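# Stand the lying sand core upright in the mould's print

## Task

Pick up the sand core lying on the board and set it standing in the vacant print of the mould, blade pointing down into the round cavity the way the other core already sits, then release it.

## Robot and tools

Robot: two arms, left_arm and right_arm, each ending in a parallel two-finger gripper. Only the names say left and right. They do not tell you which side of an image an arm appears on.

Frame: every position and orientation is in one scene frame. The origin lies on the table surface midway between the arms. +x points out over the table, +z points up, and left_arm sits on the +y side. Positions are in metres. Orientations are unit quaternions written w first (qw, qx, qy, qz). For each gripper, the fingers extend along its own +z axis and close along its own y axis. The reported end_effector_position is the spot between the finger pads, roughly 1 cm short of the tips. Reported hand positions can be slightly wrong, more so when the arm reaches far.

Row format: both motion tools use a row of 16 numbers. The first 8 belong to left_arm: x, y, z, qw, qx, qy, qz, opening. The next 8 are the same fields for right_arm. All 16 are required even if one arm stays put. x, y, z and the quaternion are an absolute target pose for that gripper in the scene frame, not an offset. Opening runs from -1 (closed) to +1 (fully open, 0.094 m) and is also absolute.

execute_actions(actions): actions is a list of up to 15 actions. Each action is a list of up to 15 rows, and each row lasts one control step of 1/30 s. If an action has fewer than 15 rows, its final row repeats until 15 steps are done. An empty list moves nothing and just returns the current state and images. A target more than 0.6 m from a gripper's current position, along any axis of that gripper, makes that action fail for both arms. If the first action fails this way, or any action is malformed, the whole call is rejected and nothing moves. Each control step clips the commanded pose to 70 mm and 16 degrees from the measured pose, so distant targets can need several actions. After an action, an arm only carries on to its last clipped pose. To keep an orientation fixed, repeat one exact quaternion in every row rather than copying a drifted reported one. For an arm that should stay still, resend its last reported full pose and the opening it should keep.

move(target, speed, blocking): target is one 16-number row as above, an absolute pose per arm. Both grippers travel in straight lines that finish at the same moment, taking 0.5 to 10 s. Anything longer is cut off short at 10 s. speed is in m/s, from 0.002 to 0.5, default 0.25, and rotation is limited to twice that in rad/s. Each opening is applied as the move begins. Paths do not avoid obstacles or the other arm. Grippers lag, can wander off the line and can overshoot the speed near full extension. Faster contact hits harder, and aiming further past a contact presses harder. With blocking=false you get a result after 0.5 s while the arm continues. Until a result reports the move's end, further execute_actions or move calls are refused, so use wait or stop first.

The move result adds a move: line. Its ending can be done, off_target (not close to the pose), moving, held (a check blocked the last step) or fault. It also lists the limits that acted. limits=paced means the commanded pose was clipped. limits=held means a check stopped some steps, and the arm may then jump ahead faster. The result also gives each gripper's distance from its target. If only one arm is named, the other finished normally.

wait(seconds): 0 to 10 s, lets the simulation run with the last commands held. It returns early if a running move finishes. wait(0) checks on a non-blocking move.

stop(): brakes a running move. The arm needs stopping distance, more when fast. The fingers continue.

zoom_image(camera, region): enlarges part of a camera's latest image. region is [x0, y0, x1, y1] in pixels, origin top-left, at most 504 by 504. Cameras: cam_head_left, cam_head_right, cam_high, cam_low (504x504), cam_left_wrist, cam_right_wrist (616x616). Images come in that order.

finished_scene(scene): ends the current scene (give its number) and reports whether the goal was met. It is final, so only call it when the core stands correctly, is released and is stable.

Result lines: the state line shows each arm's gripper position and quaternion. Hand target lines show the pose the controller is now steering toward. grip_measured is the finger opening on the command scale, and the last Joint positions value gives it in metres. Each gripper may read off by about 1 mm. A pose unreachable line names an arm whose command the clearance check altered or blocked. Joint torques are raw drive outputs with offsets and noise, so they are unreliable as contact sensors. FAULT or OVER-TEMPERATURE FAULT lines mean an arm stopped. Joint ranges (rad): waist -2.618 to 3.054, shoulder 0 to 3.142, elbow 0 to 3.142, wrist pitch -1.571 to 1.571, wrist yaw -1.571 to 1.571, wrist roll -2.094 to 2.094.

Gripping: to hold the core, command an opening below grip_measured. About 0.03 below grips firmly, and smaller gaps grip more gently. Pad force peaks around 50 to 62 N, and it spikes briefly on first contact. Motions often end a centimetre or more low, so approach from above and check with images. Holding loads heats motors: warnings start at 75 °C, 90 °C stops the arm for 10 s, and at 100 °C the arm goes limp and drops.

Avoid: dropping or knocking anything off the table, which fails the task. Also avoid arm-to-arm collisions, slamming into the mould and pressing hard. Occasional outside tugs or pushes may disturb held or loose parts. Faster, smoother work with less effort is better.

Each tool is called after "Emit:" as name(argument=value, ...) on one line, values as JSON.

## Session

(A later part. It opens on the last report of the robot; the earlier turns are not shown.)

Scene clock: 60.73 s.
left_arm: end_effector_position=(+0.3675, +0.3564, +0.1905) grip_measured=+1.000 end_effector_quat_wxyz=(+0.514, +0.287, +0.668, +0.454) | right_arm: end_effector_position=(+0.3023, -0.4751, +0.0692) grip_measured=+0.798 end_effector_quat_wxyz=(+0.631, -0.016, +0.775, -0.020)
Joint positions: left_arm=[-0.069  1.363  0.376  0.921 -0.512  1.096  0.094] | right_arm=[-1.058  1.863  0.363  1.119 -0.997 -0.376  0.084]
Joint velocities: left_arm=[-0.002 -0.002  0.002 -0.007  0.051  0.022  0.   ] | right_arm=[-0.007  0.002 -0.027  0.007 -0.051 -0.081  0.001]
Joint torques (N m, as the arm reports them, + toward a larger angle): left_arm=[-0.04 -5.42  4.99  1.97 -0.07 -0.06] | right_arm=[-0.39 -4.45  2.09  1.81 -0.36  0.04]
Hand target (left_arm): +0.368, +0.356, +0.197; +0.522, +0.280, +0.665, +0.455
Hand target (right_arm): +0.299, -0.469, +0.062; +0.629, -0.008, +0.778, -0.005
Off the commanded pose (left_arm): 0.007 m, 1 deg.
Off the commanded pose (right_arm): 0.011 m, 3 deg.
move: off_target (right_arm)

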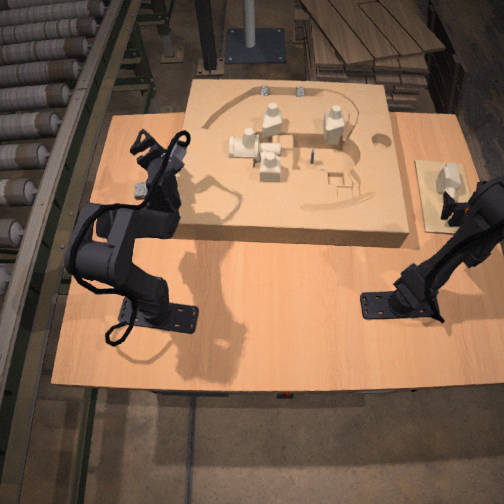

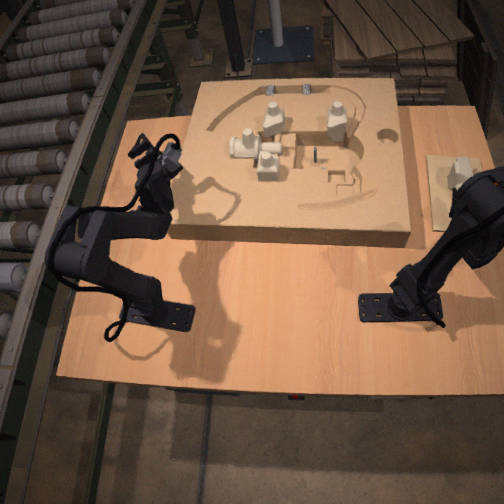

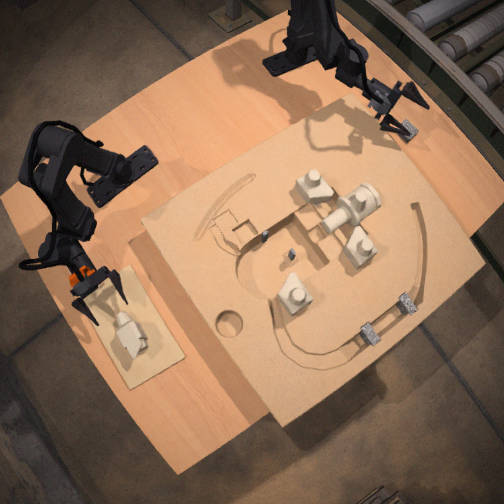

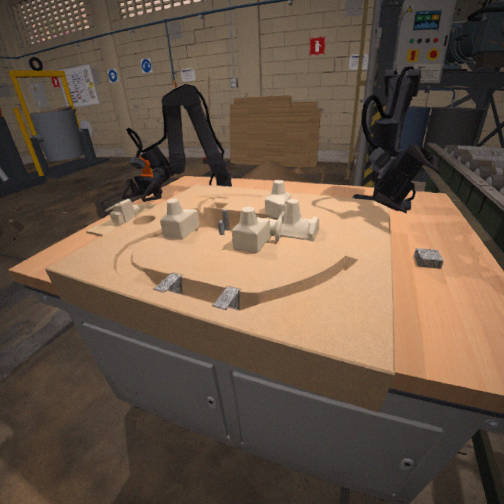

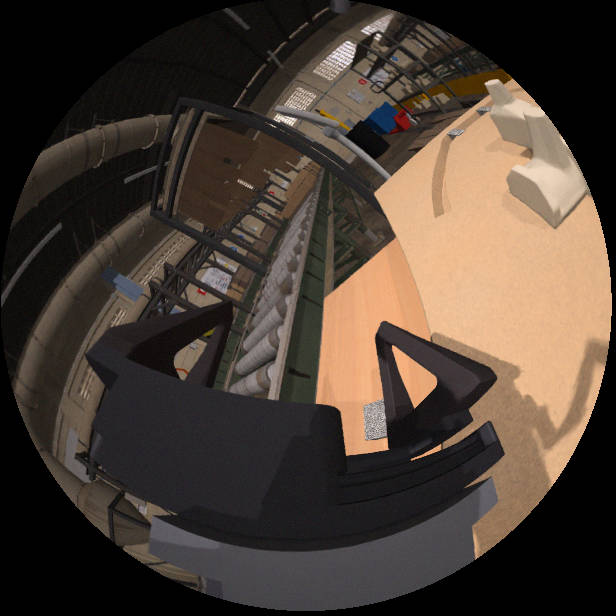

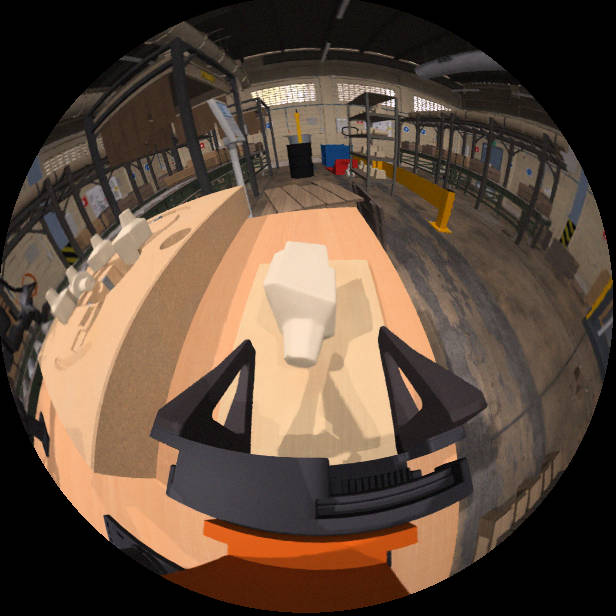

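Emit:
move(target=[0.368,0.356,0.197,0.522,0.28,0.665,0.455,1, 0.315,-0.461,0.042,0.629,0,0.777,0,1], speed=0.08)

Emit:
move(target=[0.368,0.356,0.197,0.522,0.28,0.665,0.455,1, 0.355,-0.463,0.038,0.629,0,0.777,0,1], speed=0.08)

Scene clock: 63.93 s.
left_arm: end_effector_position=(+0.3675, +0.3564, +0.1905) grip_measured=+1.000 end_effector_quat_wxyz=(+0.514, +0.287, +0.668, +0.454) | right_arm: end_effector_position=(+0.3162, -0.4673, +0.0489) grip_measured=+1.000 end_effector_quat_wxyz=(+0.633, -0.007, +0.774, -0.011)
Joint positions: left_arm=[-0.069  1.363  0.376  0.921 -0.512  1.096  0.094] | right_arm=[-0.993  2.018  0.363  1.314 -0.94  -0.305  0.094]
Joint velocities: left_arm=[-0.002 -0.002 -0.017  0.007  0.037 -0.081  0.   ] | right_arm=[-0.017  0.002 -0.002  0.051 -0.022 -0.007  0.   ]
Joint torques (N m, as the arm reports them, + toward a larger angle): left_arm=[-0.1  -5.46  4.9   1.96 -0.02 -0.06] | right_arm=[ 0.55 -4.91  1.59  1.88 -0.17  0.04]
Hand target (left_arm): +0.368, +0.356, +0.197; +0.522, +0.280, +0.665, +0.455
Hand target (right_arm): +0.315, -0.461, +0.042; +0.629, -0.000, +0.778, +0.000
Off the commanded pose (left_arm): 0.007 m, 1 deg.
Off the commanded pose (right_arm): 0.009 m, 2 deg.
move: done

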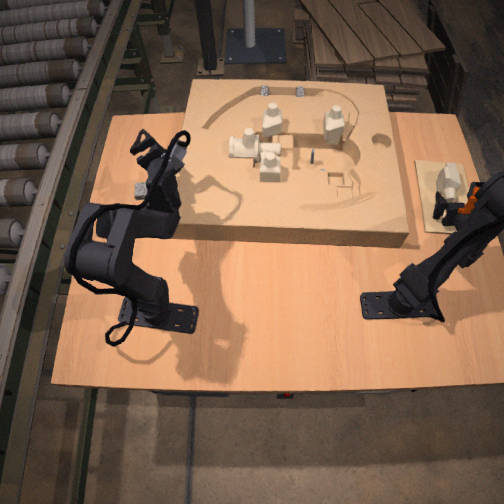

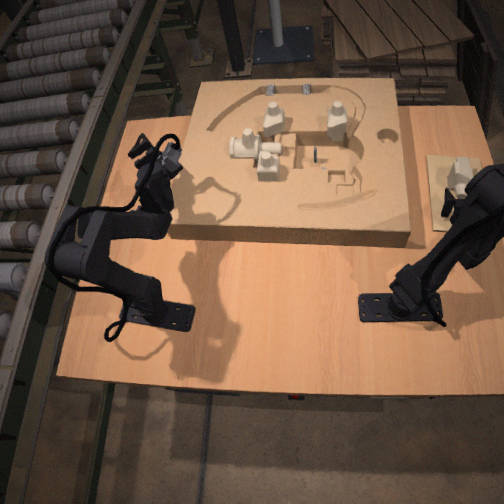

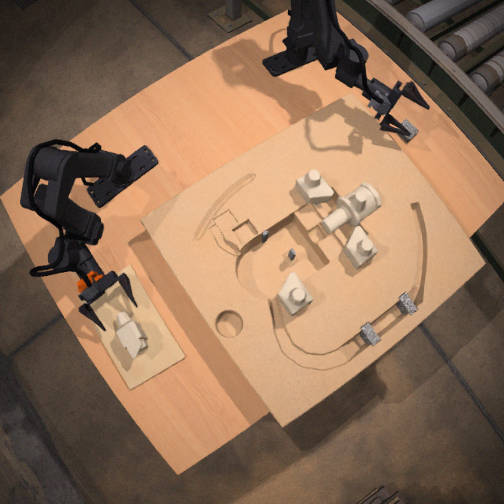

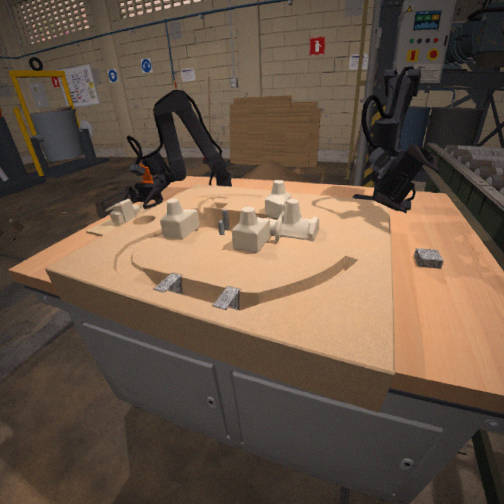

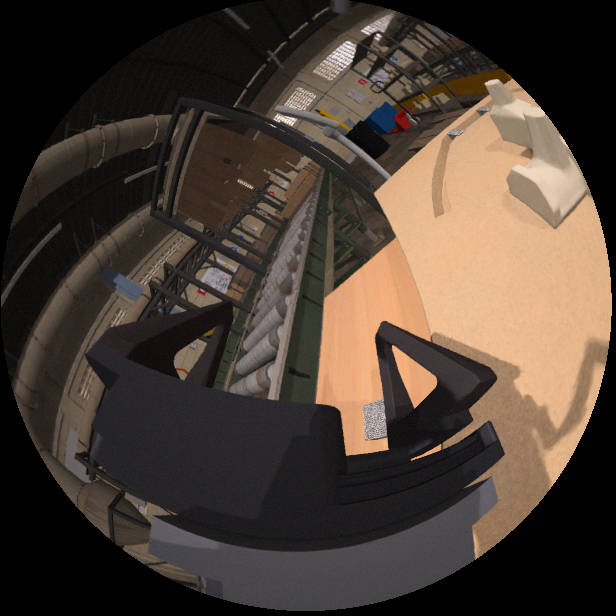

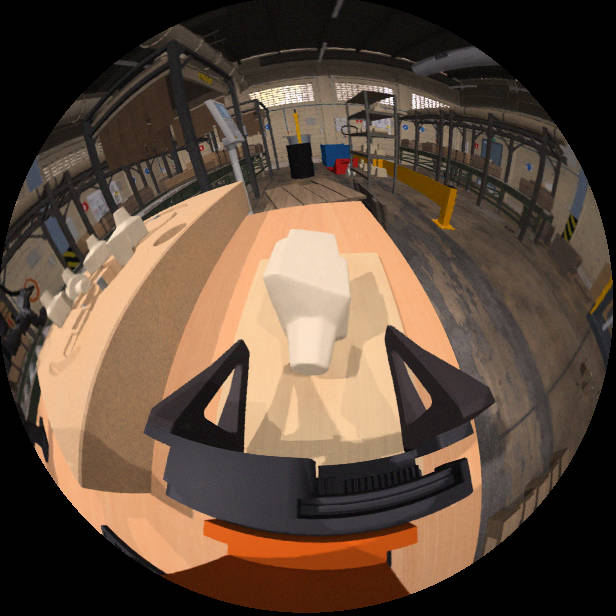

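Scene clock: 64.87 s.
left_arm: end_effector_position=(+0.3675, +0.3564, +0.1905) grip_measured=+1.000 end_effector_quat_wxyz=(+0.514, +0.287, +0.668, +0.454) | right_arm: end_effector_position=(+0.3487, -0.4593, +0.0365) grip_measured=+1.000 end_effector_quat_wxyz=(+0.624, +0.002, +0.781, +0.002)
Joint positions: left_arm=[-0.069  1.363  0.376  0.921 -0.512  1.096  0.094] | right_arm=[-0.871  2.088  0.429  1.327 -0.828 -0.243  0.094]
Joint velocities: left_arm=[ 0.007  0.007  0.002 -0.022 -0.051 -0.007  0.   ] | right_arm=[-0.007 -0.007  0.002 -0.081 -0.007 -0.022  0.   ]
Joint torques (N m, as the arm reports them, + toward a larger angle): left_arm=[-0.19 -5.44  4.88  1.93 -0.06 -0.07] | right_arm=[ 0.47 -5.56  4.37  1.91 -0.13  0.05]
Hand target (left_arm): +0.368, +0.356, +0.197; +0.522, +0.280, +0.665, +0.455
Hand target (right_arm): +0.355, -0.463, +0.038; +0.629, -0.000, +0.778, +0.000
Off the commanded pose (left_arm): 0.007 m, 1 deg.
Off the commanded pose (right_arm): 0.007 m, 1 deg.
move: done

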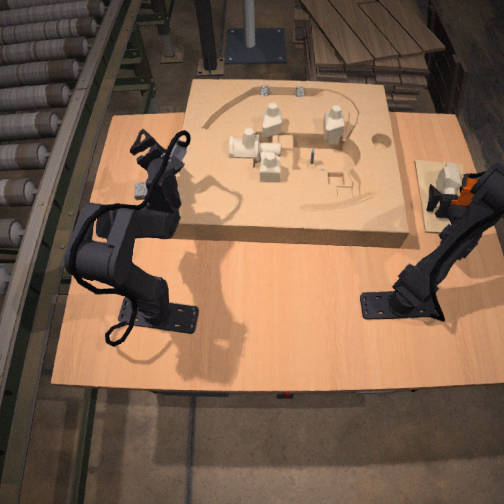

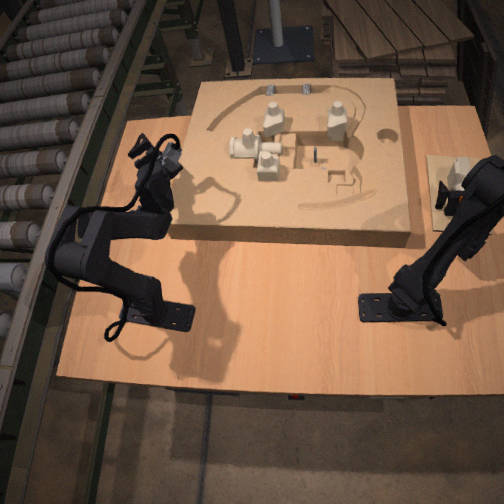

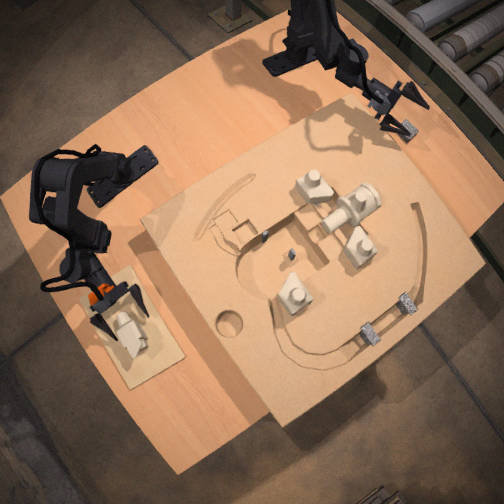

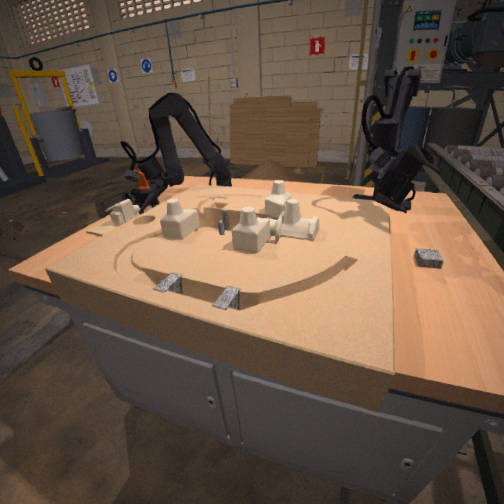

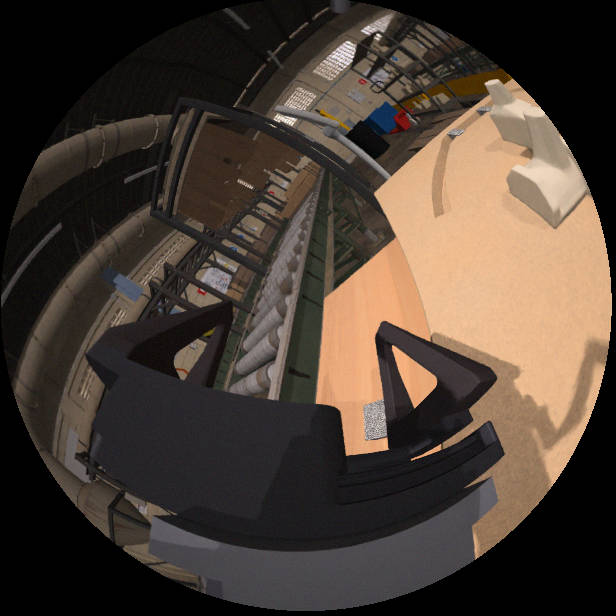

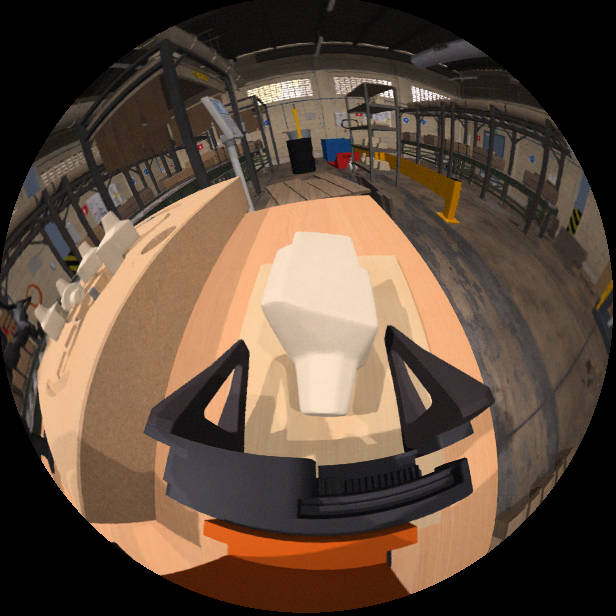

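Emit:
move(target=[0.368,0.356,0.197,0.522,0.28,0.665,0.455,1, 0.371,-0.468,0.037,0.629,0,0.777,0,1], speed=0.05)

Scene clock: 67.17 s.
left_arm: end_effector_position=(+0.3675, +0.3564, +0.1905) grip_measured=+1.000 end_effector_quat_wxyz=(+0.514, +0.287, +0.668, +0.454) | right_arm: end_effector_position=(+0.3651, -0.4659, +0.0388) grip_measured=+1.000 end_effector_quat_wxyz=(+0.629, -0.002, +0.777, -0.004)
Joint positions: left_arm=[-0.069  1.363  0.376  0.921 -0.512  1.096  0.094] | right_arm=[-0.84   2.113  0.488  1.323 -0.797 -0.228  0.094]
Joint velocities: left_arm=[-0.007 -0.007  0.002 -0.022 -0.066 -0.022  0.   ] | right_arm=[-0.007 -0.012  0.007 -0.022  0.007  0.007  0.   ]
Joint torques (N m, as the arm reports them, + toward a larger angle): left_arm=[-0.09 -5.43  4.87  1.95 -0.04 -0.07] | right_arm=[ 0.6  -6.03  4.58  1.76 -0.13  0.05]
Hand target (left_arm): +0.368, +0.356, +0.197; +0.522, +0.280, +0.665, +0.455
Hand target (right_arm): +0.371, -0.468, +0.037; +0.629, -0.000, +0.777, -0.000
Off the commanded pose (left_arm): 0.007 m, 1 deg.
Off the commanded pose (right_arm): 0.006 m, 1 deg.
move: done

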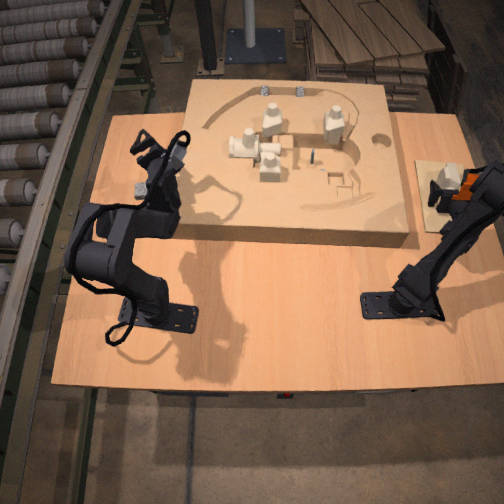

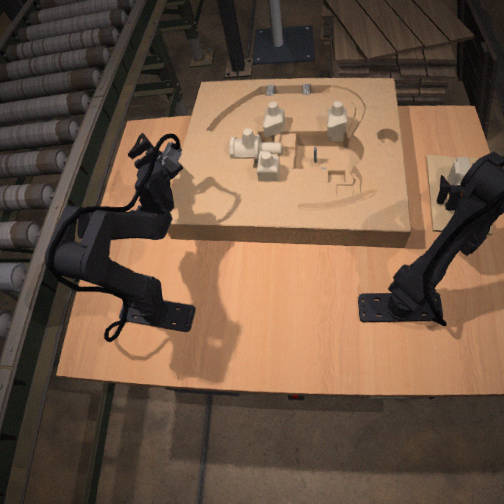

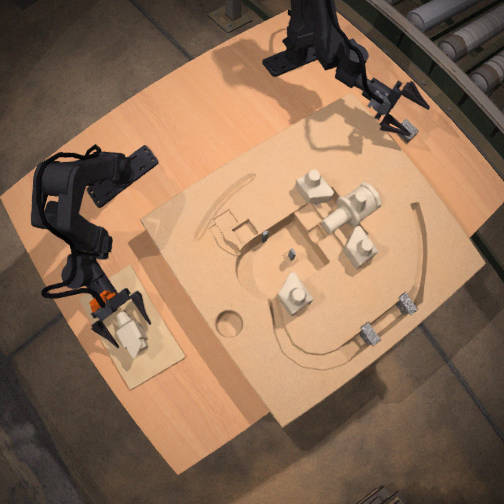

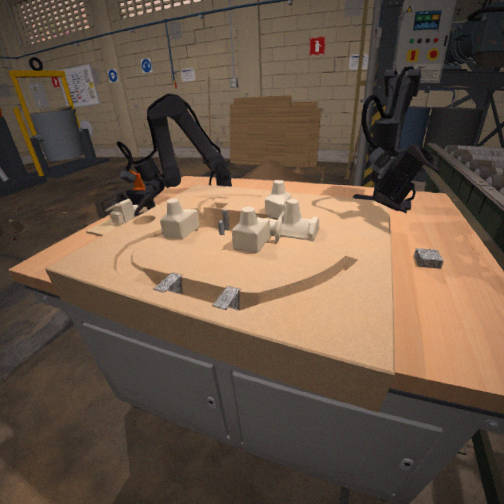

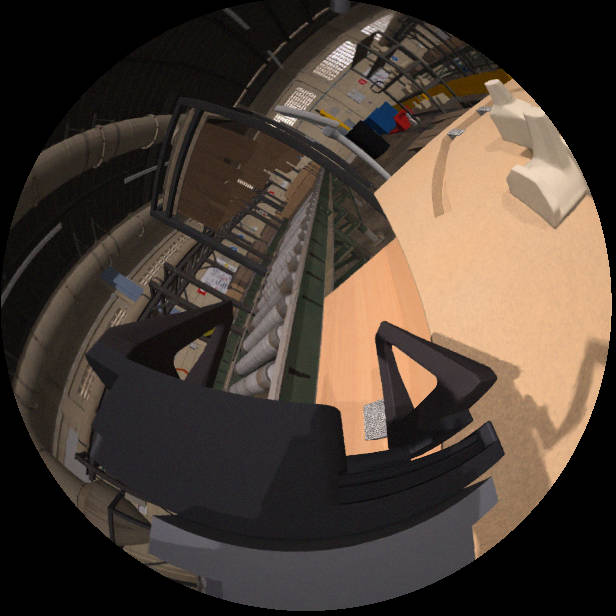

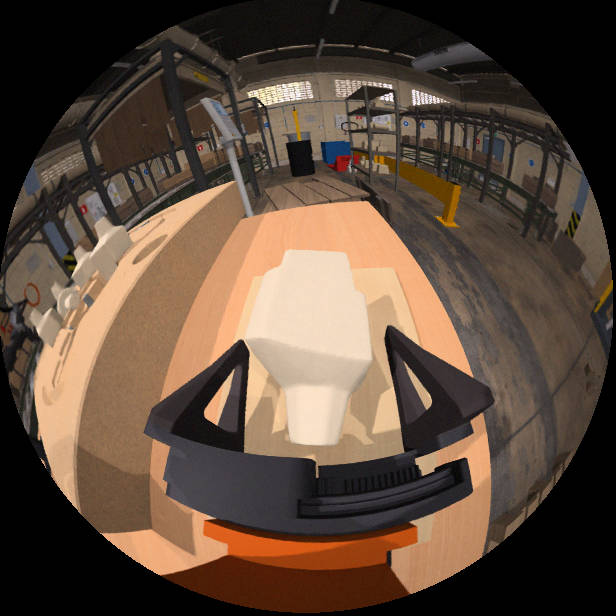

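Emit:
execute_actions(actions=[[[0.368,0.356,0.197,0.522,0.28,0.665,0.455,1, 0.369,-0.466,0.037,0.629,0,0.777,0,0.25]],[[0.368,0.356,0.197,0.522,0.28,0.665,0.455,1, 0.369,-0.466,0.037,0.629,0,0.777,0,0.145]]])

Emit:
move(target=[0.368,0.356,0.197,0.522,0.28,0.665,0.455,1, 0.36,-0.46,0.15,0.6,0,0.8,0,0.145], speed=0.15)

Emit:
move(target=[0.368,0.356,0.197,0.522,0.28,0.665,0.455,1, 0.34,-0.40,0.21,0.05,0,1,0,0.145], speed=0.3)

Emit:
move(target=[0.368,0.356,0.197,0.522,0.28,0.665,0.455,1, 0.33,-0.14,0.2,0,0,1,0,0.145], speed=0.2)

Scene clock: 76.33 s.
left_arm: end_effector_position=(+0.3675, +0.3564, +0.1905) grip_measured=+1.000 end_effector_quat_wxyz=(+0.514, +0.287, +0.668, +0.454) | right_arm: end_effector_position=(+0.3650, -0.4679, +0.0385) grip_measured=+0.179 end_effector_quat_wxyz=(+0.628, +0.002, +0.778, -0.008)
Joint positions: left_arm=[-0.069  1.363  0.376  0.921 -0.512  1.096  0.094] | right_arm=[-0.84   2.113  0.488  1.324 -0.785 -0.226  0.055]
Joint velocities: left_arm=[ 0.002 -0.012  0.002  0.007  0.007  0.007  0.   ] | right_arm=[-0.007 -0.017  0.002  0.037 -0.095  0.037 -0.001]
Joint torques (N m, as the arm reports them, + toward a larger angle): left_arm=[-0.12 -5.41  4.92  1.97 -0.03 -0.06] | right_arm=[ 0.59 -6.29  3.78  1.84 -0.22  0.05]
Hand target (left_arm): +0.368, +0.356, +0.197; +0.522, +0.280, +0.665, +0.455
Hand target (right_arm): +0.369, -0.466, +0.037; +0.629, +0.000, +0.777, +0.000
Off the commanded pose (left_arm): 0.007 m, 1 deg.
Off the commanded pose (right_arm): 0.005 m, 1 deg.

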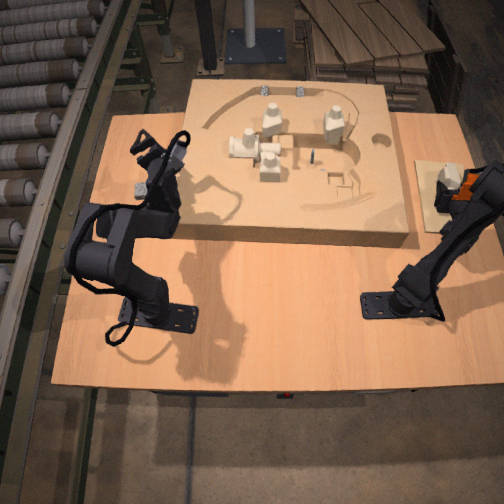

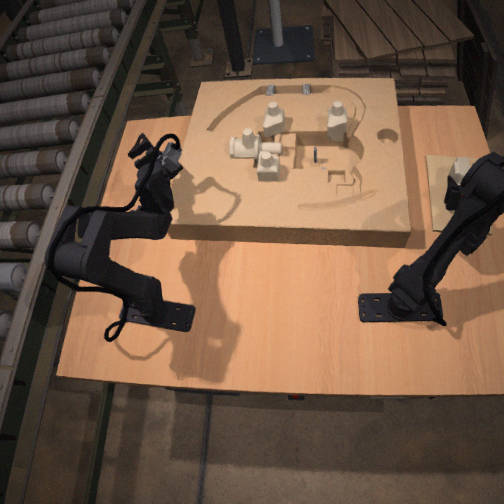

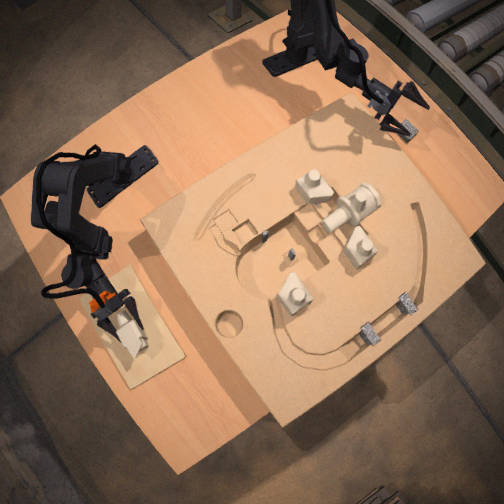

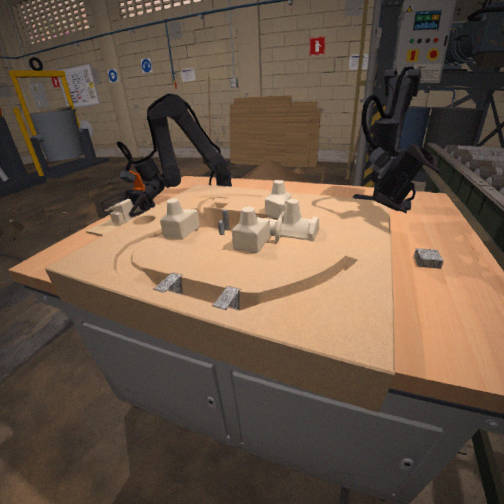

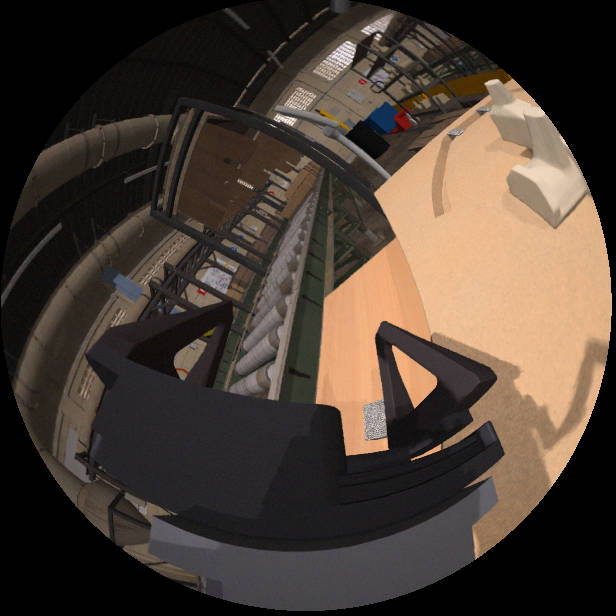

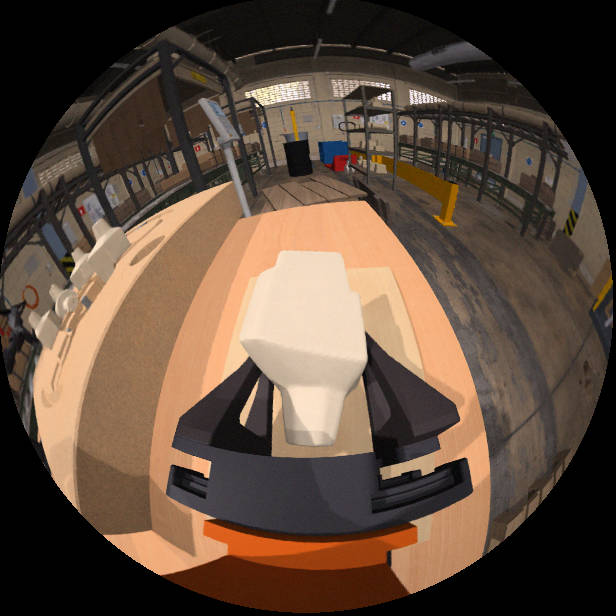

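Scene clock: 77.87 s.
left_arm: end_effector_position=(+0.3675, +0.3564, +0.1905) grip_measured=+1.000 end_effector_quat_wxyz=(+0.514, +0.287, +0.668, +0.454) | right_arm: end_effector_position=(+0.3486, -0.4559, +0.1119) grip_measured=+0.179 end_effector_quat_wxyz=(+0.562, +0.040, +0.826, +0.030)
Joint positions: left_arm=[-0.069  1.363  0.376  0.921 -0.512  1.096  0.094] | right_arm=[-0.84   1.536  0.559  0.449 -0.755 -0.279  0.055]
Joint velocities: left_arm=[-0.017 -0.027 -0.007  0.037 -0.022  0.007  0.   ] | right_arm=[-0.002 -0.007 -0.037  0.007 -0.022  0.007 -0.   ]
Joint torques (N m, as the arm reports them, + toward a larger angle): left_arm=[-0.2  -5.44  4.95  1.98 -0.04 -0.06] | right_arm=[ 0.55 -8.43  8.02  2.3  -0.46 -0.14]
Hand target (left_arm): +0.368, +0.356, +0.197; +0.522, +0.280, +0.665, +0.455
Hand target (right_arm): +0.359, -0.459, +0.150; +0.600, +0.000, +0.800, +0.000
Off the commanded pose (left_arm): 0.007 m, 1 deg.
Off the commanded pose (right_arm): 0.040 m, 8 deg.
move: off_target (right_arm)

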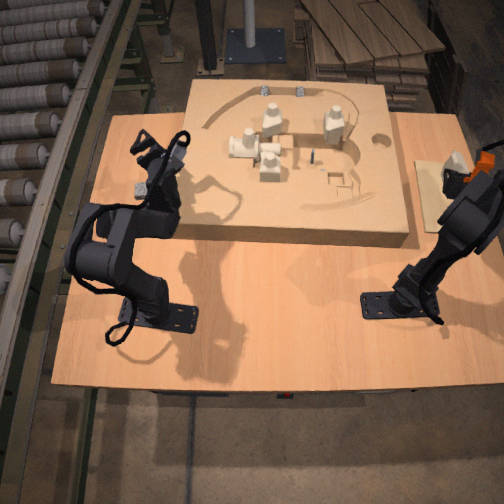

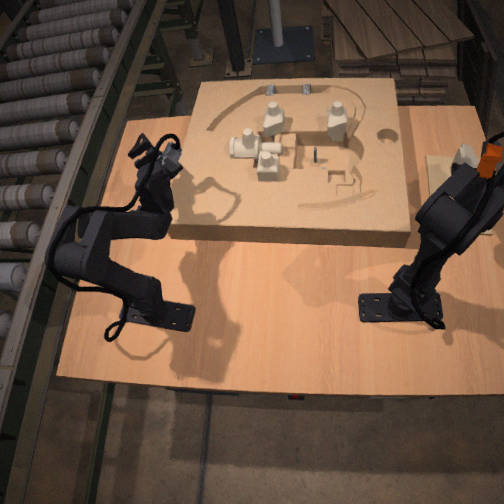

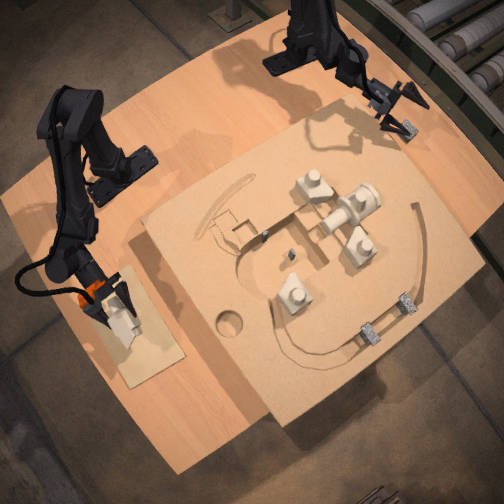

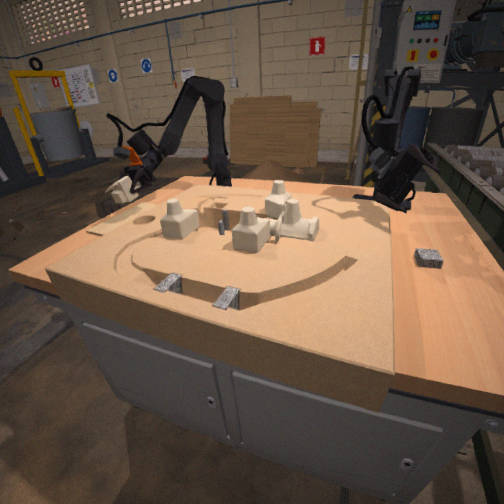

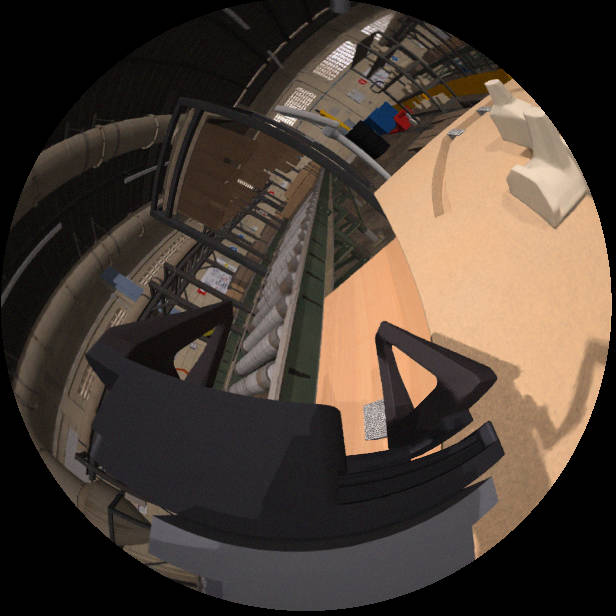

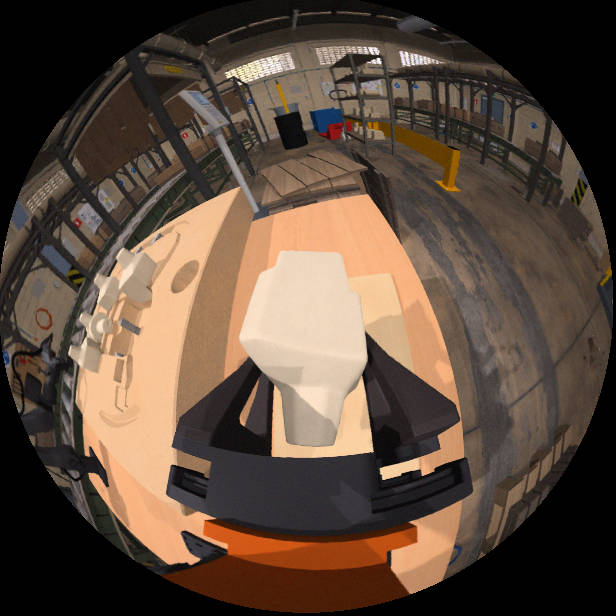

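Scene clock: 80.37 s.
left_arm: end_effector_position=(+0.3675, +0.3564, +0.1905) grip_measured=+1.000 end_effector_quat_wxyz=(+0.514, +0.287, +0.668, +0.454) | right_arm: end_effector_position=(+0.3359, -0.3994, +0.1953) grip_measured=+0.179 end_effector_quat_wxyz=(+0.037, +0.001, +0.999, +0.013)
Joint positions: left_arm=[-0.069  1.363  0.376  0.921 -0.512  1.096  0.094] | right_arm=[-0.426  1.874  1.925 -1.564 -0.053 -0.406  0.055]
Joint velocities: left_arm=[-0.002 -0.007  0.007  0.081  0.051 -0.007  0.   ] | right_arm=[-0.007  0.002 -0.007 -0.051  0.095 -0.007 -0.001]
Joint torques (N m, as the arm reports them, + toward a larger angle): left_arm=[-0.02 -5.45  4.97  1.93 -0.03 -0.05] | right_arm=[ 0.32 -8.66  8.29  0.47 -0.05  0.05]
Hand target (left_arm): +0.368, +0.356, +0.197; +0.522, +0.280, +0.665, +0.455
Hand target (right_arm): +0.342, -0.400, +0.208; +0.058, +0.003, +0.998, +0.004
Off the commanded pose (left_arm): 0.007 m, 1 deg.
Off the commanded pose (right_arm): 0.015 m, 2 deg.
joint sent to its limit (right arm) — the command would take joint 4 (wrist pitch) past its lower limit, so that joint was sent only as far as its limit.
move: off_target (right_arm)

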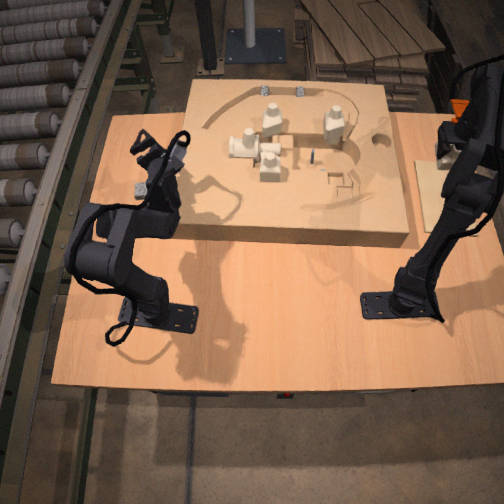

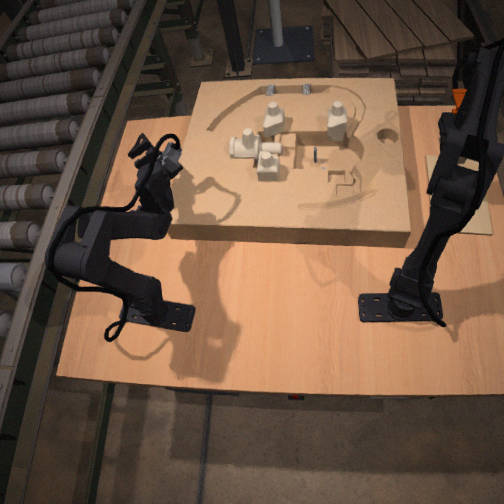

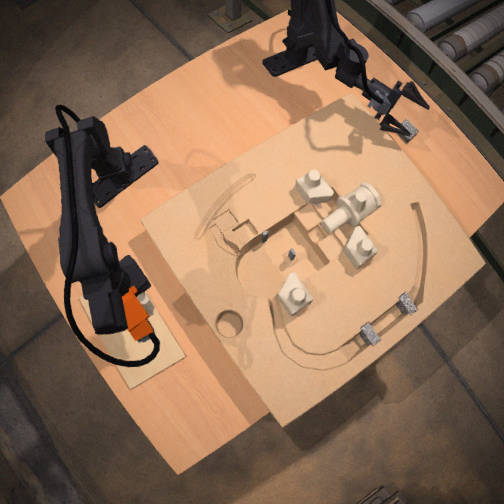

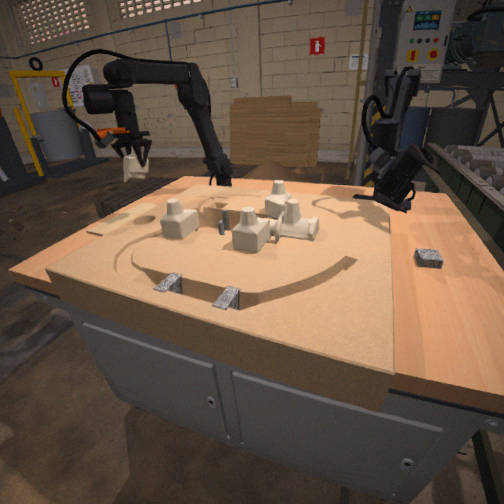

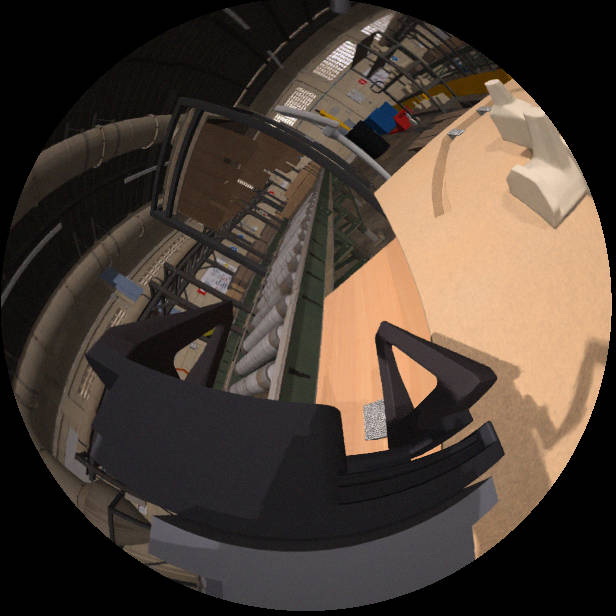

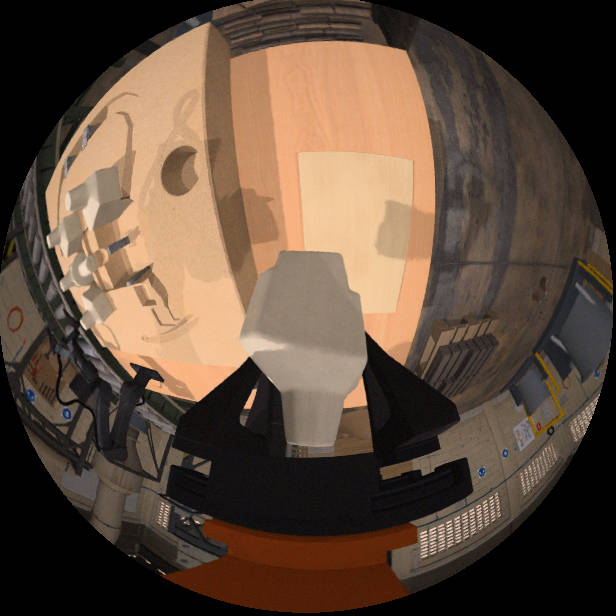

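Scene clock: 82.27 s.
left_arm: end_effector_position=(+0.3675, +0.3564, +0.1905) grip_measured=+1.000 end_effector_quat_wxyz=(+0.514, +0.287, +0.668, +0.454) | right_arm: end_effector_position=(+0.3214, -0.1383, +0.1880) grip_measured=+0.179 end_effector_quat_wxyz=(+0.007, -0.008, +1.000, +0.009)
Joint positions: left_arm=[-0.069  1.363  0.376  0.921 -0.512  1.096  0.094] | right_arm=[ 0.364  1.845  1.86  -1.566 -0.012  0.364  0.055]
Joint velocities: left_arm=[-0.017  0.002  0.002 -0.037 -0.051 -0.007  0.   ] | right_arm=[-0.017 -0.017 -0.012 -0.007 -0.037  0.037  0.001]
Joint torques (N m, as the arm reports them, + toward a larger angle): left_arm=[-0.1  -5.36  4.93  1.95 -0.06 -0.05] | right_arm=[-0.44 -8.22  8.28  0.41  0.09  0.07]
Hand target (left_arm): +0.368, +0.356, +0.197; +0.522, +0.280, +0.665, +0.455
Hand target (right_arm): +0.329, -0.139, +0.199; +0.029, -0.000, +0.999, +0.012
Off the commanded pose (left_arm): 0.007 m, 1 deg.
Off the commanded pose (right_arm): 0.015 m, 2 deg.
joint sent to its limit (right arm) — the command would take joint 4 (wrist pitch) past its lower limit, so that joint was sent only as far as its limit.
move: off_target (right_arm)

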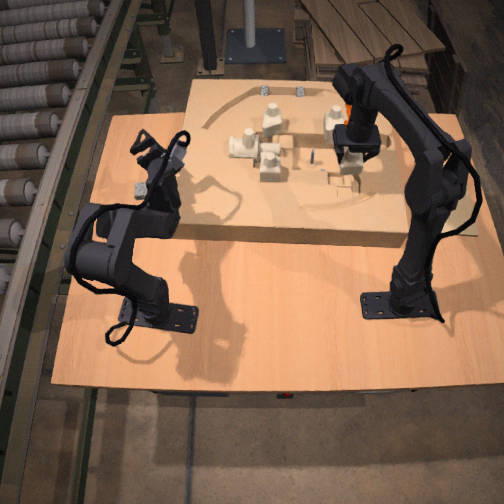

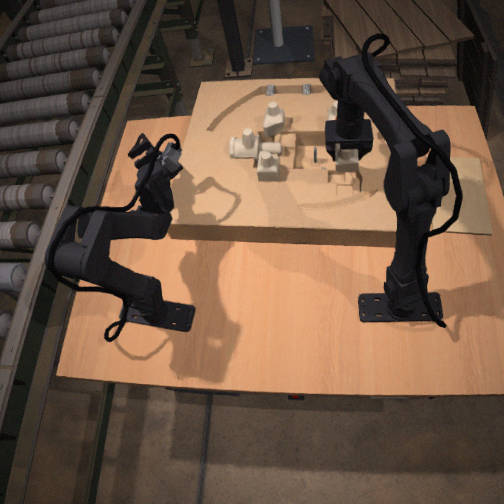

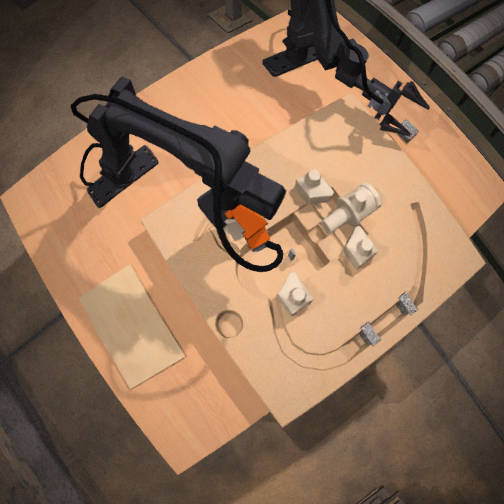

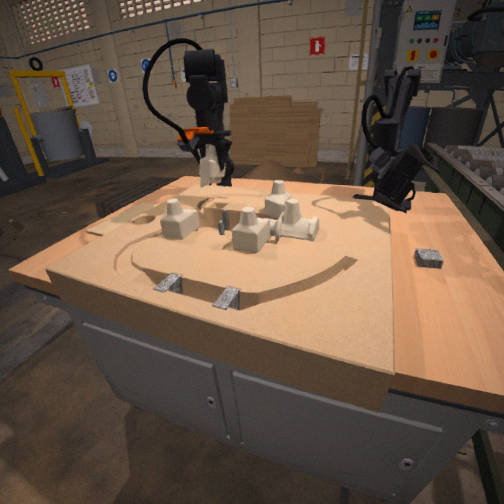

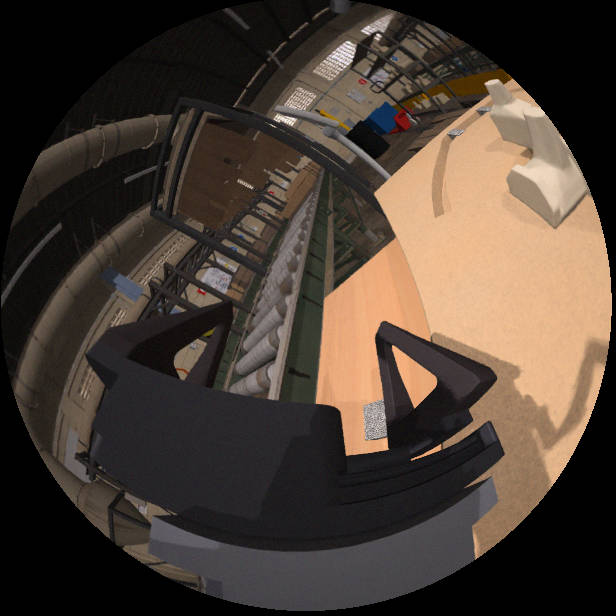

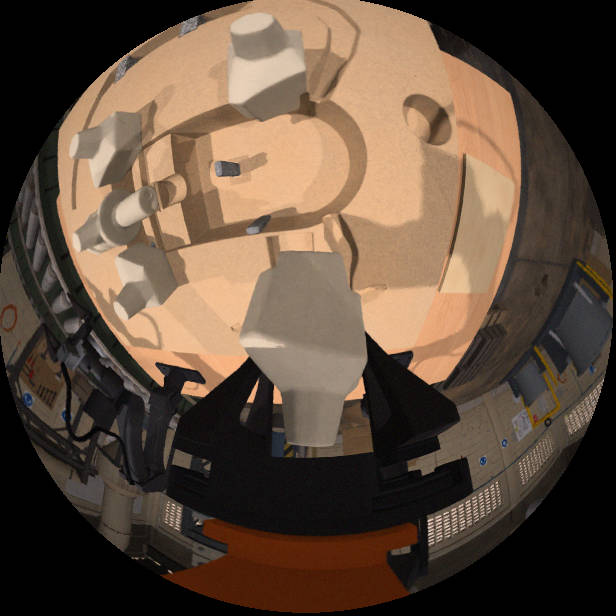

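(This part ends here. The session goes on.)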